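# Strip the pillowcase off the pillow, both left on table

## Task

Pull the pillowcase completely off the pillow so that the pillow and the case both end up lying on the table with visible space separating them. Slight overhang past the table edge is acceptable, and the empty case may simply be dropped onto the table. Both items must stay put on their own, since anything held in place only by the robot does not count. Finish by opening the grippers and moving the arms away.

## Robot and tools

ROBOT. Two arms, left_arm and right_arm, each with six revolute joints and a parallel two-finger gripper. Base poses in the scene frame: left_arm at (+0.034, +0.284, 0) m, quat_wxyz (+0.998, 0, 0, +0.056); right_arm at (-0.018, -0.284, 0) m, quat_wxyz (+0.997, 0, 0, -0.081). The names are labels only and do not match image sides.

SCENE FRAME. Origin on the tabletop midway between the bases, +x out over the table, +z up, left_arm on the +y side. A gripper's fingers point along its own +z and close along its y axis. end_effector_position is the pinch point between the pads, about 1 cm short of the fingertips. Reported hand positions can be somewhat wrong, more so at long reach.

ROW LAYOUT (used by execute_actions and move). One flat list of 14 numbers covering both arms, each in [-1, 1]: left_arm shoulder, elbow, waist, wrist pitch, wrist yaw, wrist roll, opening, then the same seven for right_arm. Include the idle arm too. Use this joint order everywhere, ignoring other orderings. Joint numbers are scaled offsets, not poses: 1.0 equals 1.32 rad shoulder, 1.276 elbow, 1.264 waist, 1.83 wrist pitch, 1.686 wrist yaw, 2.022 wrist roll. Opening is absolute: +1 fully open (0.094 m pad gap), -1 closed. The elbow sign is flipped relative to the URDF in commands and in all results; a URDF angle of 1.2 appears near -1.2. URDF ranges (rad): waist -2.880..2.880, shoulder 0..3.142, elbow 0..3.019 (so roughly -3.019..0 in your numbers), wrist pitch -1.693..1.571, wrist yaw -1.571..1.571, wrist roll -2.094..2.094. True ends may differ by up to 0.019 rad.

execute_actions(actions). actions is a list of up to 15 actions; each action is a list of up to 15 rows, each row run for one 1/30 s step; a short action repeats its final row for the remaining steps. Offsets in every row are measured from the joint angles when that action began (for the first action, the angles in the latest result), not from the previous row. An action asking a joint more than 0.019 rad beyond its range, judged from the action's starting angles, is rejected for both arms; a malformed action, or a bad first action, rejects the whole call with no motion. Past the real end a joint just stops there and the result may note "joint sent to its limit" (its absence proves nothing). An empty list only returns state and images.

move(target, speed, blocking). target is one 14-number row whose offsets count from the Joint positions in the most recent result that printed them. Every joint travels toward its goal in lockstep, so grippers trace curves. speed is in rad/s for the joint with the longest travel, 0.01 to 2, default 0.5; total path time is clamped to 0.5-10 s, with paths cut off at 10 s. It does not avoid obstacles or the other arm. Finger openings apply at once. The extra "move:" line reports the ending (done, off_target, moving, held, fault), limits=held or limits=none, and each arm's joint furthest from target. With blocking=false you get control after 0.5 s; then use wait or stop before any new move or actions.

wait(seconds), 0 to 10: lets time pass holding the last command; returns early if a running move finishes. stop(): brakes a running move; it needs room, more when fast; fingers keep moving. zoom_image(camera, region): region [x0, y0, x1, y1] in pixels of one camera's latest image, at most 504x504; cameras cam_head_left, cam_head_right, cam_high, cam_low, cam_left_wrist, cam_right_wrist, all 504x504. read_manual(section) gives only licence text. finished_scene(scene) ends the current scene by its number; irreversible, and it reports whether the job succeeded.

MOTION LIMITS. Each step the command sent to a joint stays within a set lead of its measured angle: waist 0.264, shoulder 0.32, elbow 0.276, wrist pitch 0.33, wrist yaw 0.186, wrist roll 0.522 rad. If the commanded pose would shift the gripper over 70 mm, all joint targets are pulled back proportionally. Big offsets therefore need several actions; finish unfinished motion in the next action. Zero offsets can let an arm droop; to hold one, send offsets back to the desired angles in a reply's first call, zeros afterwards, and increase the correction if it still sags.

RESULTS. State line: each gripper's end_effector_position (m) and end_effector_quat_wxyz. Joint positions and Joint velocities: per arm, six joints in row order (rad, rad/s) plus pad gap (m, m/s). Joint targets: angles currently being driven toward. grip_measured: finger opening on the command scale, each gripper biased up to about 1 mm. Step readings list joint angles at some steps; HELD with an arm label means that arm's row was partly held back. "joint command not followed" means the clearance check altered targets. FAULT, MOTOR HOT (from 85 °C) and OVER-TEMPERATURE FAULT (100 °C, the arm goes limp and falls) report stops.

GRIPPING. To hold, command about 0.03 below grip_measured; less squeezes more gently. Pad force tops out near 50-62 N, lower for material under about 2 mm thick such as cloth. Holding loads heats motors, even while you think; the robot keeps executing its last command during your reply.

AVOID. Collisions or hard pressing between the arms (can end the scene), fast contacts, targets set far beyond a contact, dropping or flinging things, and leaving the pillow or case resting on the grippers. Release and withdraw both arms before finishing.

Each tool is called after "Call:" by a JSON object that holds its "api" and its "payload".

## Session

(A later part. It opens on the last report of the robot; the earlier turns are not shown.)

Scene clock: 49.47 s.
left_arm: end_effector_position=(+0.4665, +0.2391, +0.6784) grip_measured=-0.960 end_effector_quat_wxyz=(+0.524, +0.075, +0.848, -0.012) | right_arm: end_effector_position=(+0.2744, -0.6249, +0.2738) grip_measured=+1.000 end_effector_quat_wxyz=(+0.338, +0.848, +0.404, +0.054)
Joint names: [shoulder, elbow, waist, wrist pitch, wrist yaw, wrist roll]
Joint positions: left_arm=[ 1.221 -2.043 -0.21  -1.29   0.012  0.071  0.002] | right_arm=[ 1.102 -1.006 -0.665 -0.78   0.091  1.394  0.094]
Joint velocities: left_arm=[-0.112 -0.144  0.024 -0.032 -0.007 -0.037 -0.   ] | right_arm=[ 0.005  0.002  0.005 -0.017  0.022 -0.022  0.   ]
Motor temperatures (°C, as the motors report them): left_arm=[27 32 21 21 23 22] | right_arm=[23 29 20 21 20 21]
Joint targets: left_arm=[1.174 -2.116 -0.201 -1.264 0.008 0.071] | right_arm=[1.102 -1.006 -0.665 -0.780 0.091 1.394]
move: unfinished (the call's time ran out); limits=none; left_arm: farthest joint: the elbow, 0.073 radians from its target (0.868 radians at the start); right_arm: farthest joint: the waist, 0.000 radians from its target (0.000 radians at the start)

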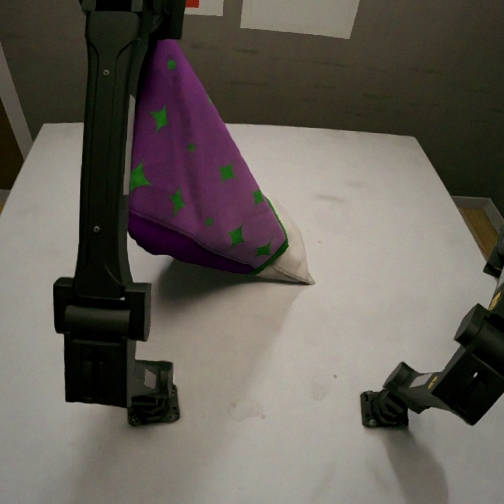

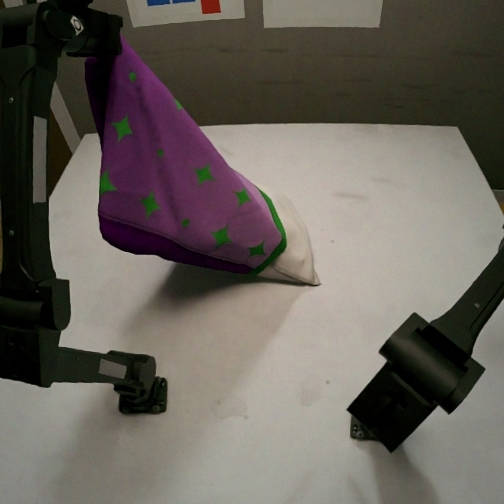

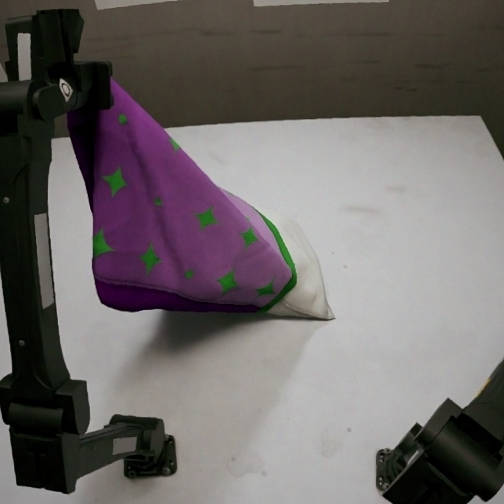

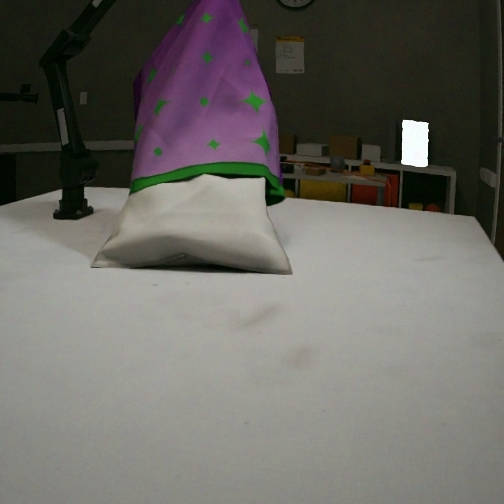

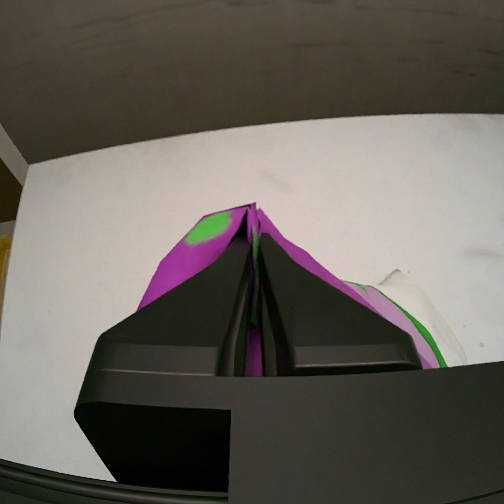

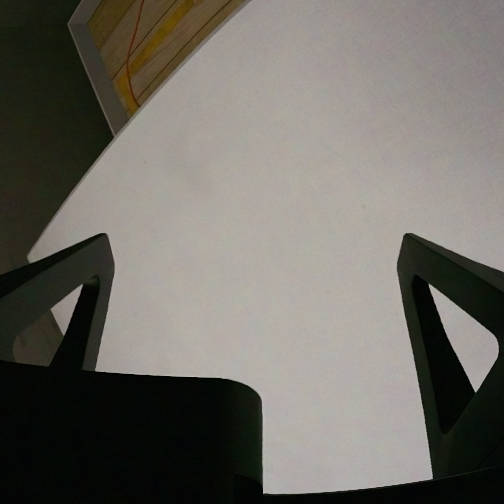

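Pillow is sliding out; go higher.

Call:
{"api": "move", "payload": {"target": [0,-0.3,0.05,-0.1,0,0,-1,0,0,0,0,0,0,1], "speed": 0.15}}

Scene clock: 56.93 s.
left_arm: end_effector_position=(+0.3652, +0.2679, +0.7931) grip_measured=-0.960 end_effector_quat_wxyz=(+0.599, +0.049, +0.799, +0.005) | right_arm: end_effector_position=(+0.2744, -0.6249, +0.2738) grip_measured=+1.000 end_effector_quat_wxyz=(+0.338, +0.848, +0.404, +0.054)
Joint names: [shoulder, elbow, waist, wrist pitch, wrist yaw, wrist roll]
Joint positions: left_arm=[ 1.211 -2.395 -0.156 -1.47   0.009  0.071  0.002] | right_arm=[ 1.102 -1.006 -0.665 -0.78   0.091  1.394  0.094]
Joint velocities: left_arm=[ 0.015 -0.012 -0.015  0.007  0.051  0.022  0.001] | right_arm=[-0.015 -0.012 -0.015 -0.002  0.007 -0.081  0.   ]
Motor temperatures (°C, as the motors report them): left_arm=[27 32 21 21 23 22] | right_arm=[23 29 20 21 20 21]
Joint targets: left_arm=[1.221 -2.426 -0.147 -1.473 0.012 0.071] | right_arm=[1.102 -1.006 -0.665 -0.780 0.091 1.394]
move: off_target (left_arm); limits=none; left_arm: farthest joint: the elbow, 0.031 radians from its target (0.363 radians at the start); right_arm: farthest joint: the waist, 0.000 radians from its target (0.000 radians at the start)

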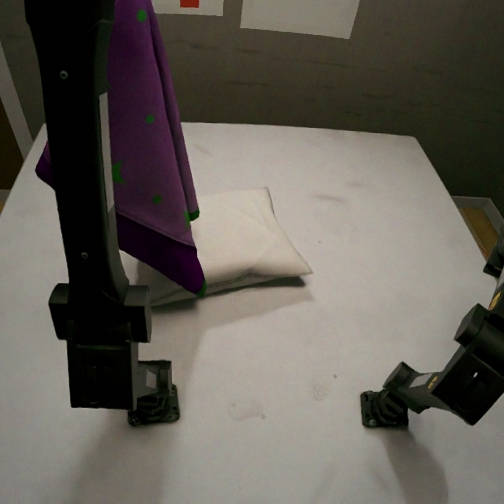

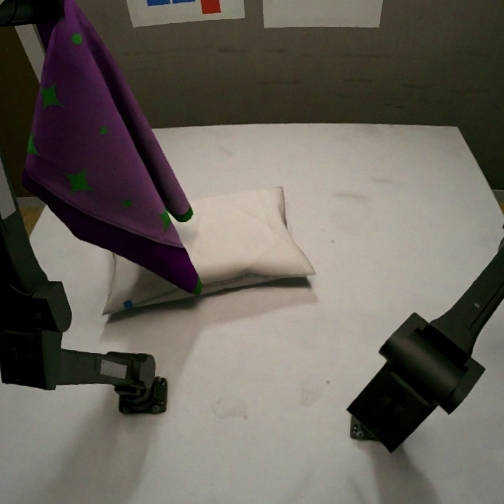

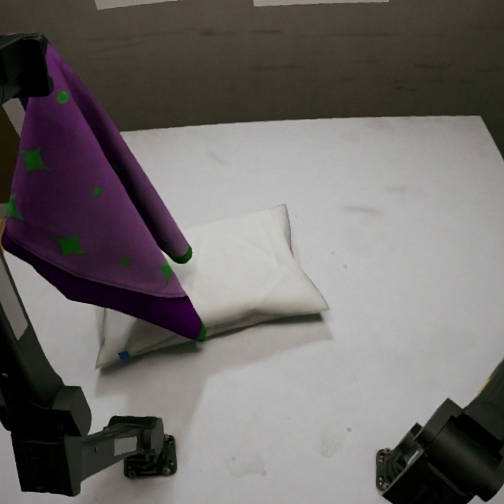

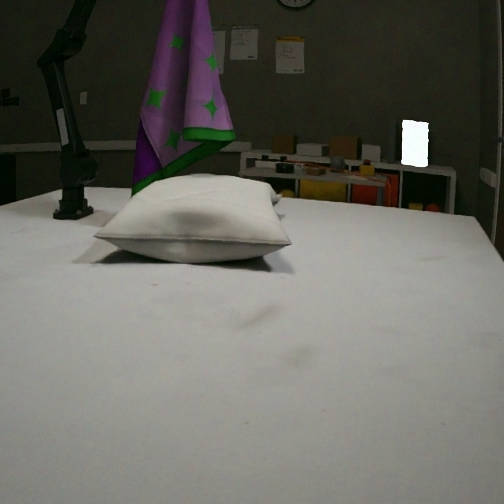

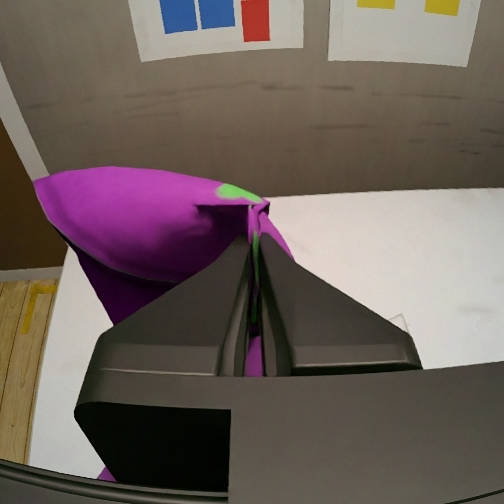

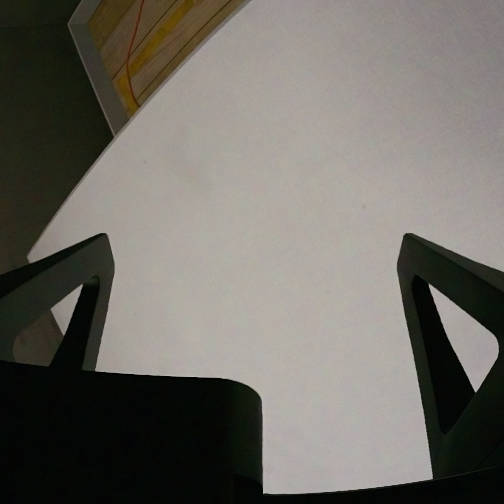

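Call:
{"api": "move", "payload": {"target": [-0.1,0.1,0.65,0,0,0,-1,0,0,0,0,0,0,1], "speed": 0.35}}

Call:
{"api": "move", "payload": {"target": [0,0.1,0.62,0,0,0,-1,0,0,0,0,0,0,1], "speed": 0.35}}

Call:
{"api": "move", "payload": {"target": [0.03,0.7,0,0.1,0,0,-1,0,0,0,0,0,0,1], "speed": 0.4}}

Scene clock: 68.77 s.
left_arm: end_effector_position=(+0.2431, +0.4859, +0.7781) grip_measured=-0.960 end_effector_quat_wxyz=(+0.544, -0.274, +0.756, +0.240) | right_arm: end_effector_position=(+0.2744, -0.6249, +0.2738) grip_measured=+1.000 end_effector_quat_wxyz=(+0.338, +0.848, +0.404, +0.054)
Joint names: [shoulder, elbow, waist, wrist pitch, wrist yaw, wrist roll]
Joint positions: left_arm=[ 1.092 -2.266  0.661 -1.47   0.009  0.071  0.002] | right_arm=[ 1.102 -1.006 -0.665 -0.78   0.091  1.394  0.094]
Joint velocities: left_arm=[-0.015  0.007 -0.015 -0.007 -0.007  0.066  0.001] | right_arm=[ 0.005  0.007  0.005  0.007 -0.007 -0.066  0.   ]
Motor temperatures (°C, as the motors report them): left_arm=[26 30 21 21 23 22] | right_arm=[23 29 20 21 20 21]
Joint targets: left_arm=[1.079 -2.267 0.666 -1.470 0.009 0.071] | right_arm=[1.102 -1.006 -0.665 -0.780 0.091 1.394]
move: done; limits=none; left_arm: farthest joint: the shoulder, 0.013 radians from its target (0.132 radians at the start); right_arm: farthest joint: the waist, 0.000 radians from its target (0.000 radians at the start)

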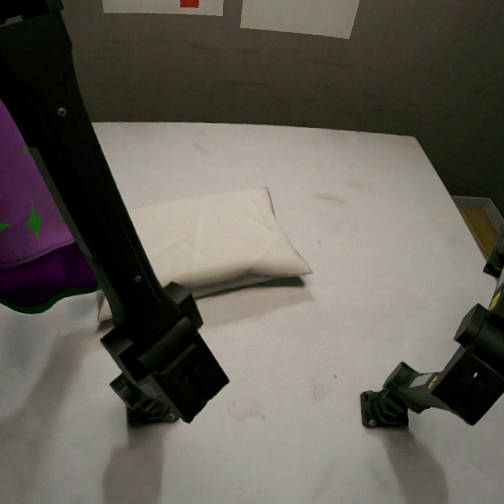

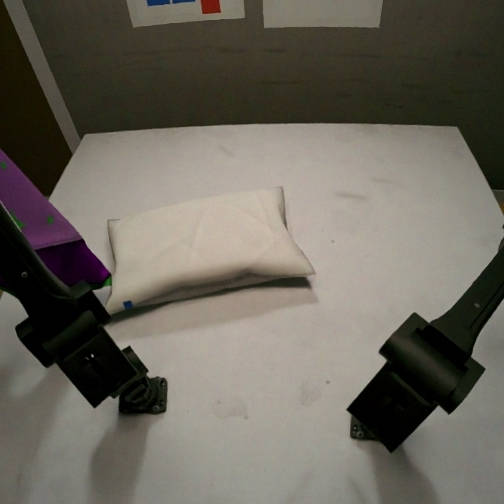

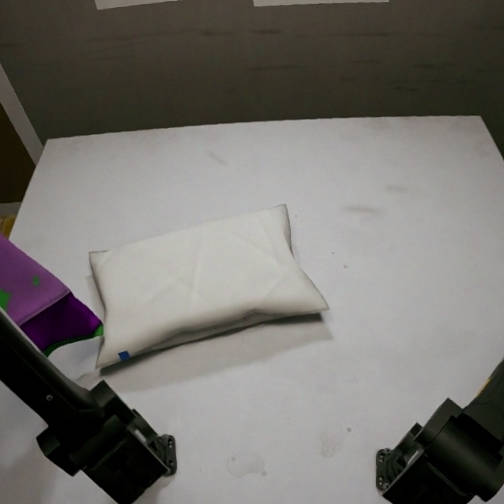

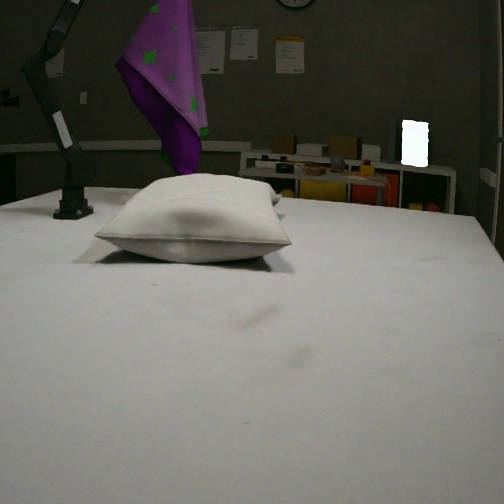

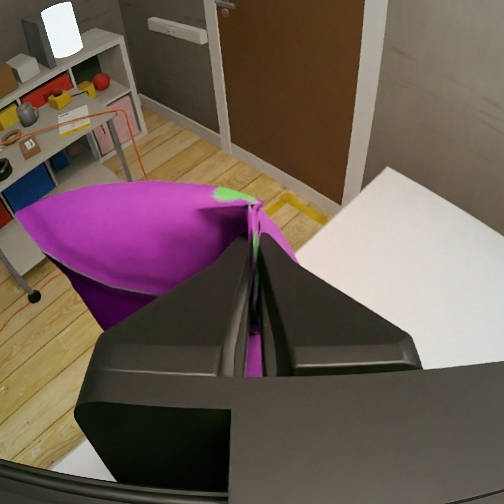

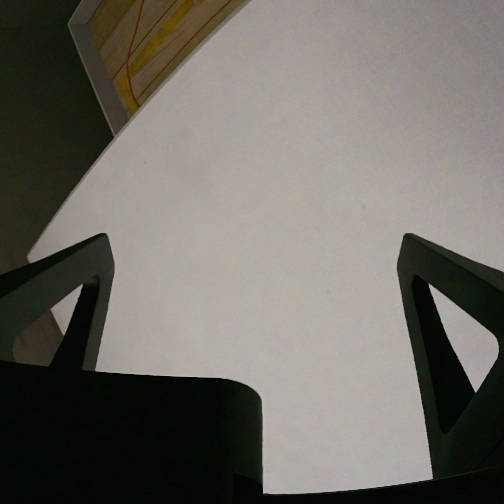

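Scene clock: 71.37 s.
left_arm: end_effector_position=(+0.0416, +0.6083, +0.7256) grip_measured=-0.959 end_effector_quat_wxyz=(+0.375, -0.566, +0.623, +0.390) | right_arm: end_effector_position=(+0.2744, -0.6249, +0.2738) grip_measured=+1.000 end_effector_quat_wxyz=(+0.338, +0.848, +0.404, +0.054)
Joint names: [shoulder, elbow, waist, wrist pitch, wrist yaw, wrist roll]
Joint positions: left_arm=[ 1.092 -2.135  1.44  -1.47   0.009  0.071  0.002] | right_arm=[ 1.102 -1.006 -0.665 -0.78   0.091  1.394  0.094]
Joint velocities: left_arm=[-0.005 -0.012 -0.015 -0.022  0.007  0.022  0.001] | right_arm=[-0.024  0.007 -0.024  0.002  0.007  0.066  0.   ]
Motor temperatures (°C, as the motors report them): left_arm=[26 29 21 21 23 22] | right_arm=[23 29 20 21 20 21]
Joint targets: left_arm=[1.092 -2.138 1.444 -1.470 0.009 0.071] | right_arm=[1.102 -1.006 -0.665 -0.780 0.091 1.394]
move: done; limits=none; left_arm: farthest joint: the waist, 0.004 radians from its target (0.784 radians at the start); right_arm: farthest joint: the waist, 0.000 radians from its target (0.000 radians at the start)

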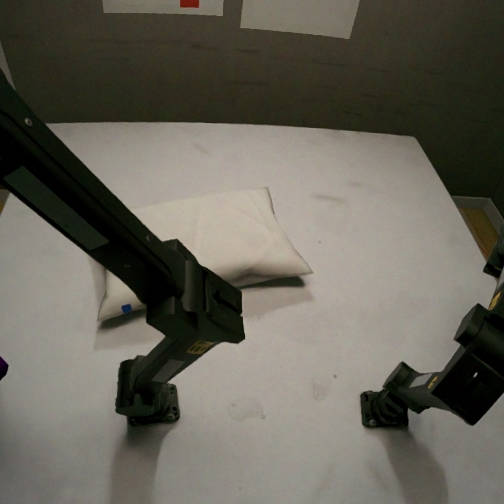

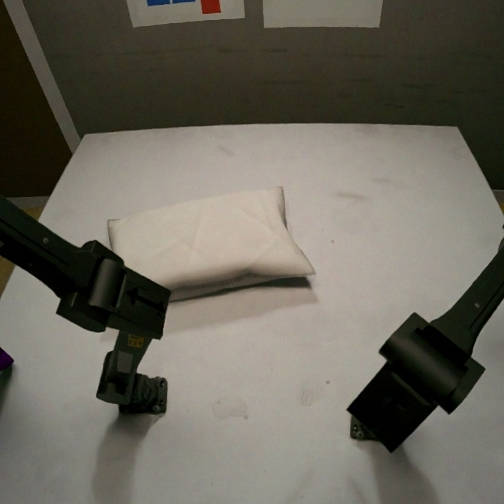

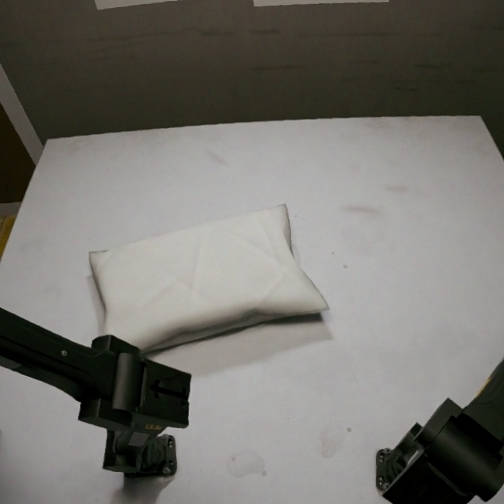

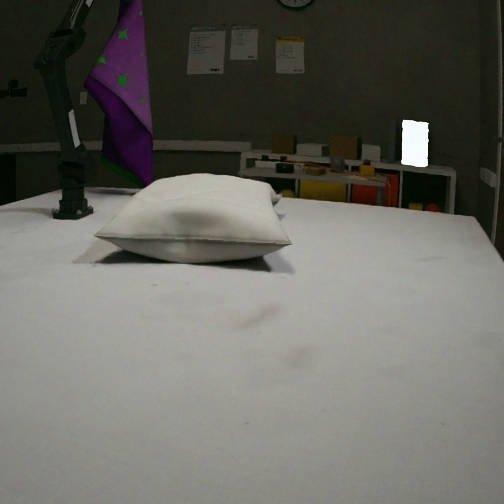

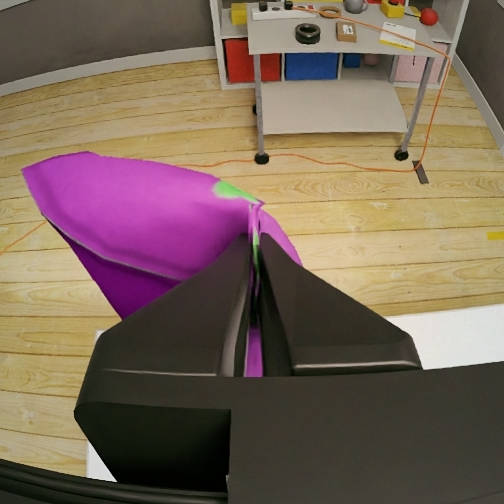

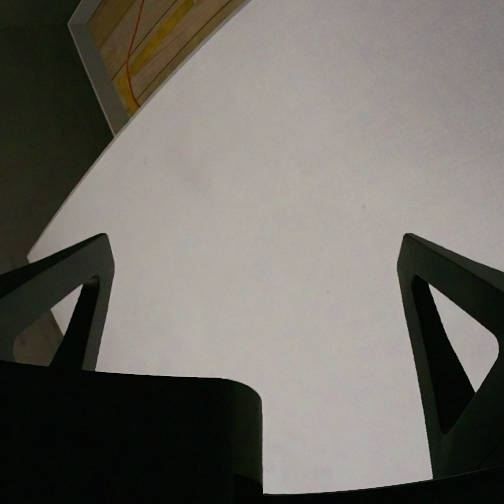

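Scene clock: 74.10 s.
left_arm: end_effector_position=(+0.0428, +0.6742, +0.3129) grip_measured=-0.959 end_effector_quat_wxyz=(+0.131, -0.662, +0.726, +0.132) | right_arm: end_effector_position=(+0.2744, -0.6249, +0.2738) grip_measured=+1.000 end_effector_quat_wxyz=(+0.338, +0.848, +0.404, +0.054)
Joint names: [shoulder, elbow, waist, wrist pitch, wrist yaw, wrist roll]
Joint positions: left_arm=[ 1.126 -1.232  1.44  -1.302  0.009  0.071  0.002] | right_arm=[ 1.102 -1.006 -0.665 -0.78   0.091  1.394  0.094]
Joint velocities: left_arm=[-0.024 -0.002 -0.005  0.002 -0.007  0.037 -0.   ] | right_arm=[-0.015  0.002 -0.005 -0.017 -0.007  0.066  0.   ]
Motor temperatures (°C, as the motors report them): left_arm=[26 29 21 21 23 22] | right_arm=[23 29 20 21 20 21]
Joint targets: left_arm=[1.132 -1.241 1.440 -1.287 0.009 0.071] | right_arm=[1.102 -1.006 -0.665 -0.780 0.091 1.394]
move: done; limits=none; left_arm: farthest joint: the wrist pitch, 0.015 radians from its target (0.183 radians at the start); right_arm: farthest joint: the waist, 0.000 radians from its target (0.000 radians at the start)

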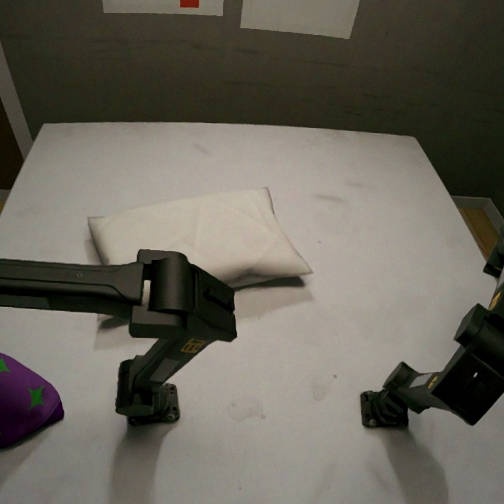

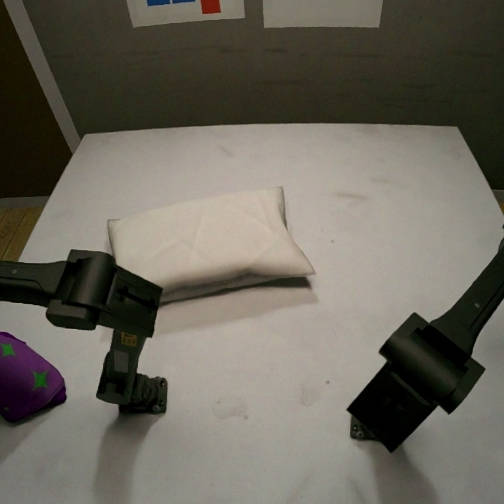

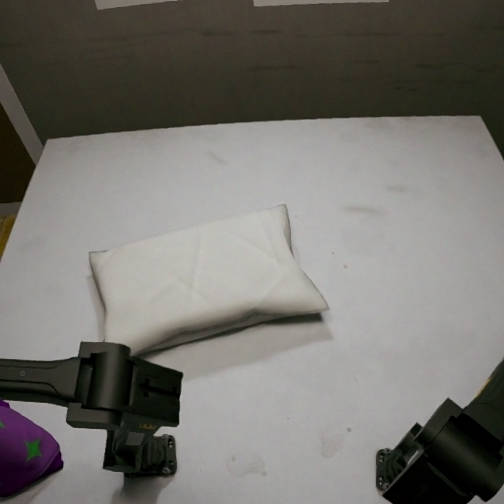

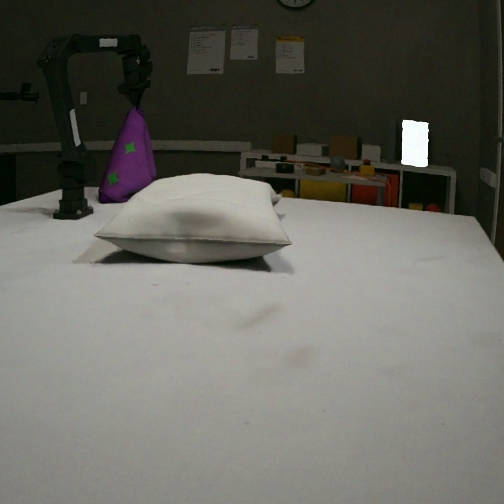

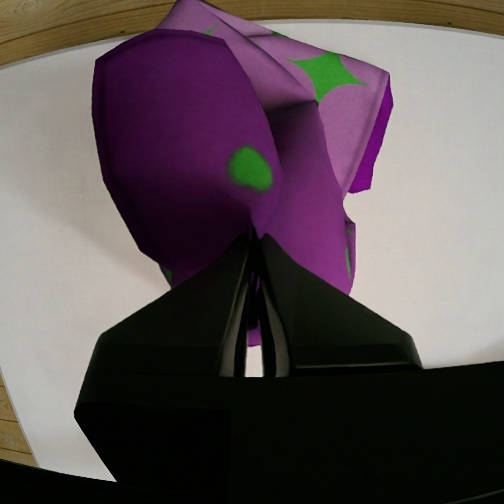

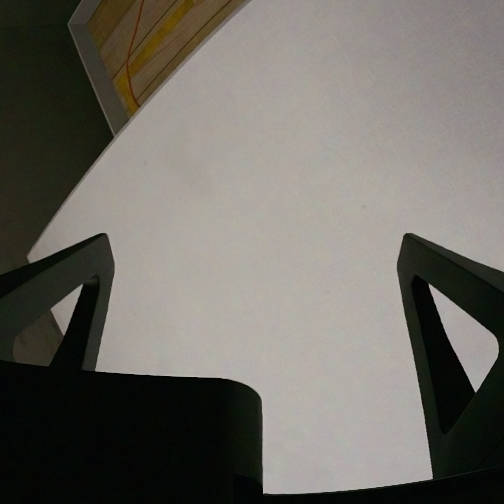

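Call:
{"api": "move", "payload": {"target": [0,0,0,0,0,0,1,0,0,0,0,0,0,1]}}

Call:
{"api": "move", "payload": {"target": [-0.15,-0.3,0,0,0,0,1,0,0,0,0,0,0,1]}}

Scene clock: 82.20 s.
left_arm: end_effector_position=(+0.0428, +0.6742, +0.3129) grip_measured=+1.000 end_effector_quat_wxyz=(+0.131, -0.662, +0.726, +0.132) | right_arm: end_effector_position=(+0.2744, -0.6249, +0.2738) grip_measured=+1.000 end_effector_quat_wxyz=(+0.338, +0.848, +0.404, +0.054)
Joint names: [shoulder, elbow, waist, wrist pitch, wrist yaw, wrist roll]
Joint positions: left_arm=[ 1.126 -1.232  1.44  -1.302  0.009  0.071  0.094] | right_arm=[ 1.102 -1.006 -0.665 -0.78   0.091  1.394  0.094]
Joint velocities: left_arm=[-0.015 -0.007 -0.005 -0.022 -0.095  0.022  0.   ] | right_arm=[-0.015  0.007 -0.015 -0.002 -0.051  0.066  0.   ]
Motor temperatures (°C, as the motors report them): left_arm=[26 30 21 21 23 22] | right_arm=[23 29 20 21 20 21]
Joint targets: left_arm=[1.126 -1.232 1.440 -1.302 0.009 0.071] | right_arm=[1.102 -1.006 -0.665 -0.780 0.091 1.394]
move: done; limits=none; left_arm: farthest joint: the waist, 0.000 radians from its target (0.000 radians at the start); right_arm: farthest joint: the waist, 0.000 radians from its target (0.000 radians at the start)

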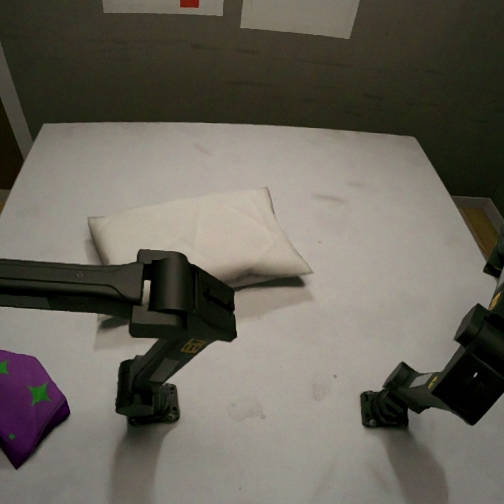

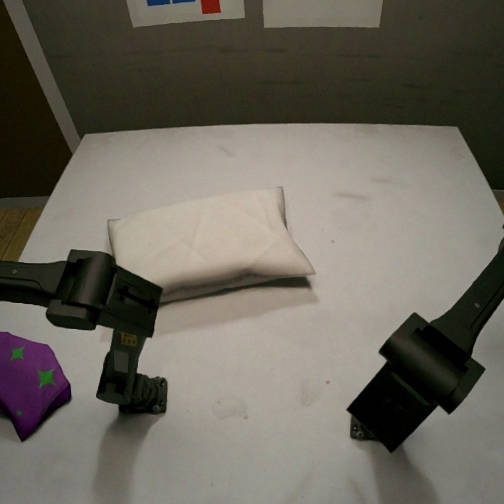

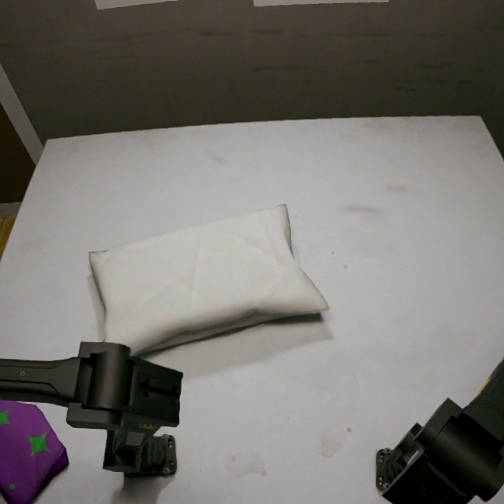

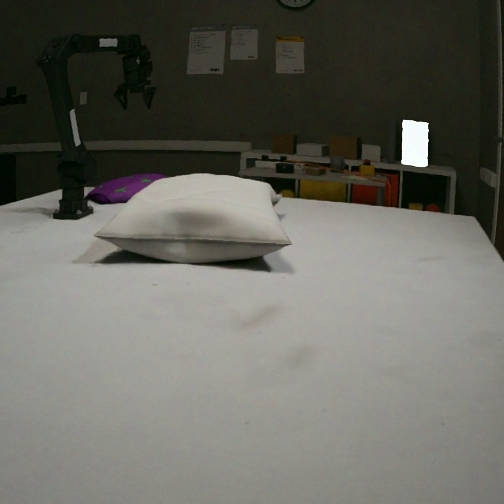

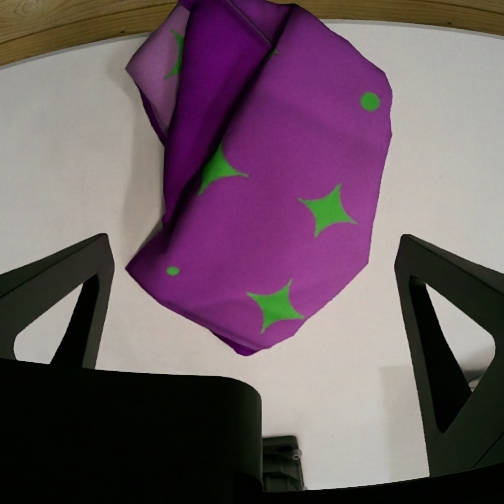

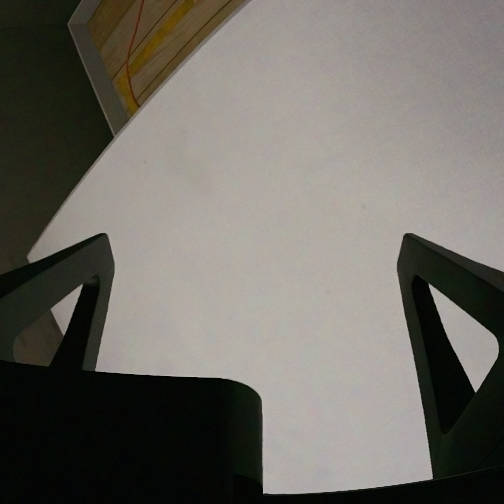

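Scene clock: 83.67 s.
left_arm: end_effector_position=(+0.0420, +0.6282, +0.5638) grip_measured=+1.000 end_effector_quat_wxyz=(+0.314, -0.600, +0.660, +0.325) | right_arm: end_effector_position=(+0.2744, -0.6249, +0.2738) grip_measured=+1.000 end_effector_quat_wxyz=(+0.338, +0.848, +0.404, +0.054)
Joint names: [shoulder, elbow, waist, wrist pitch, wrist yaw, wrist roll]
Joint positions: left_arm=[ 0.919 -1.587  1.44  -1.302  0.009  0.071  0.094] | right_arm=[ 1.102 -1.006 -0.665 -0.78   0.091  1.394  0.094]
Joint velocities: left_arm=[-0.015  0.007 -0.005  0.002 -0.022  0.051  0.   ] | right_arm=[-0.005  0.012 -0.015 -0.012 -0.022  0.037  0.   ]
Motor temperatures (°C, as the motors report them): left_arm=[26 30 21 21 23 22] | right_arm=[23 29 20 21 20 21]
Joint targets: left_arm=[0.928 -1.615 1.440 -1.302 0.009 0.071] | right_arm=[1.102 -1.006 -0.665 -0.780 0.091 1.394]
move: off_target (left_arm); limits=none; left_arm: farthest joint: the elbow, 0.028 radians from its target (0.383 radians at the start); right_arm: farthest joint: the waist, 0.000 radians from its target (0.000 radians at the start)

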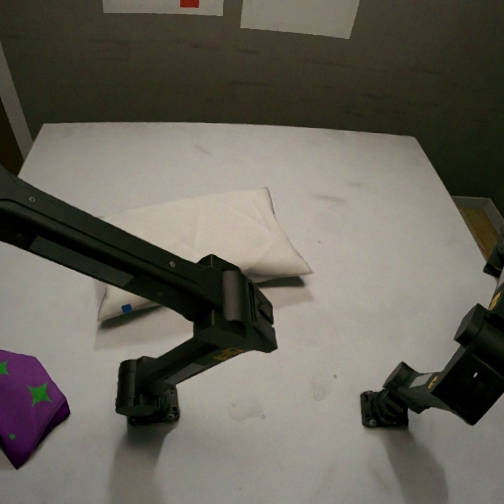

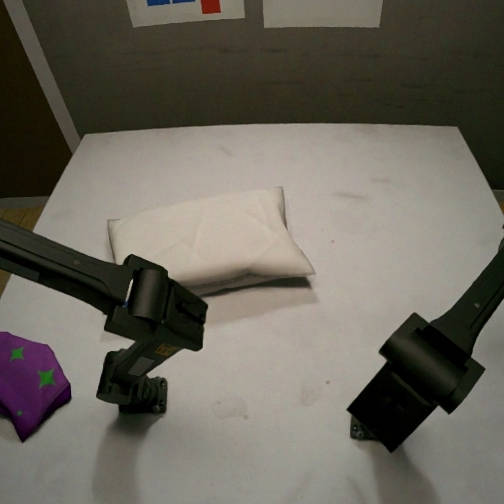

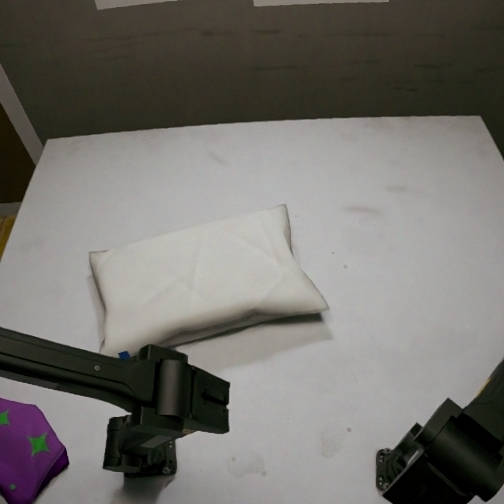

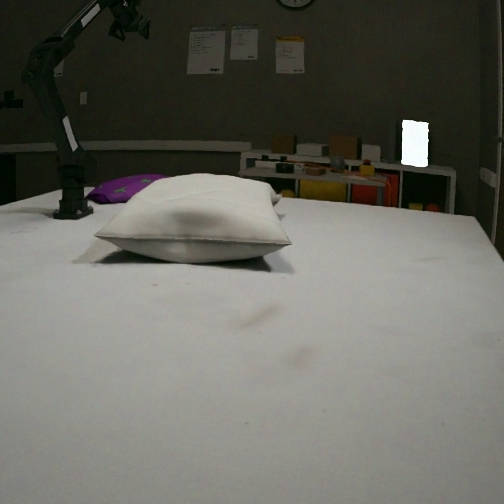

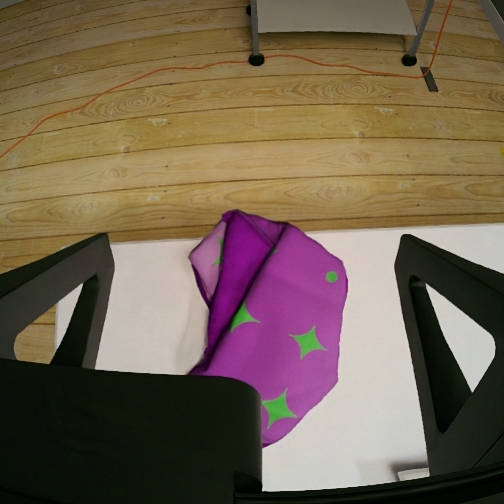

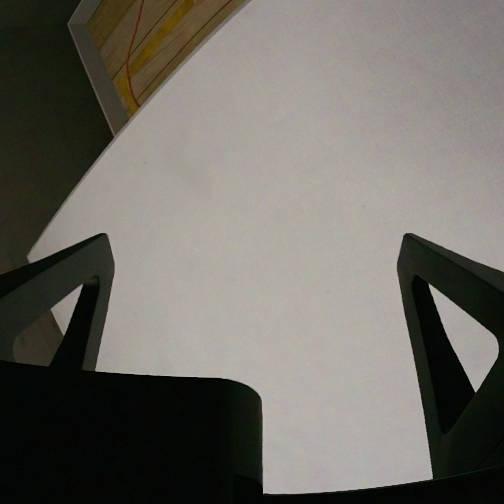

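Call:
{"api": "finished_scene", "payload": {"scene": 2}}

The scene is finished: the task was done.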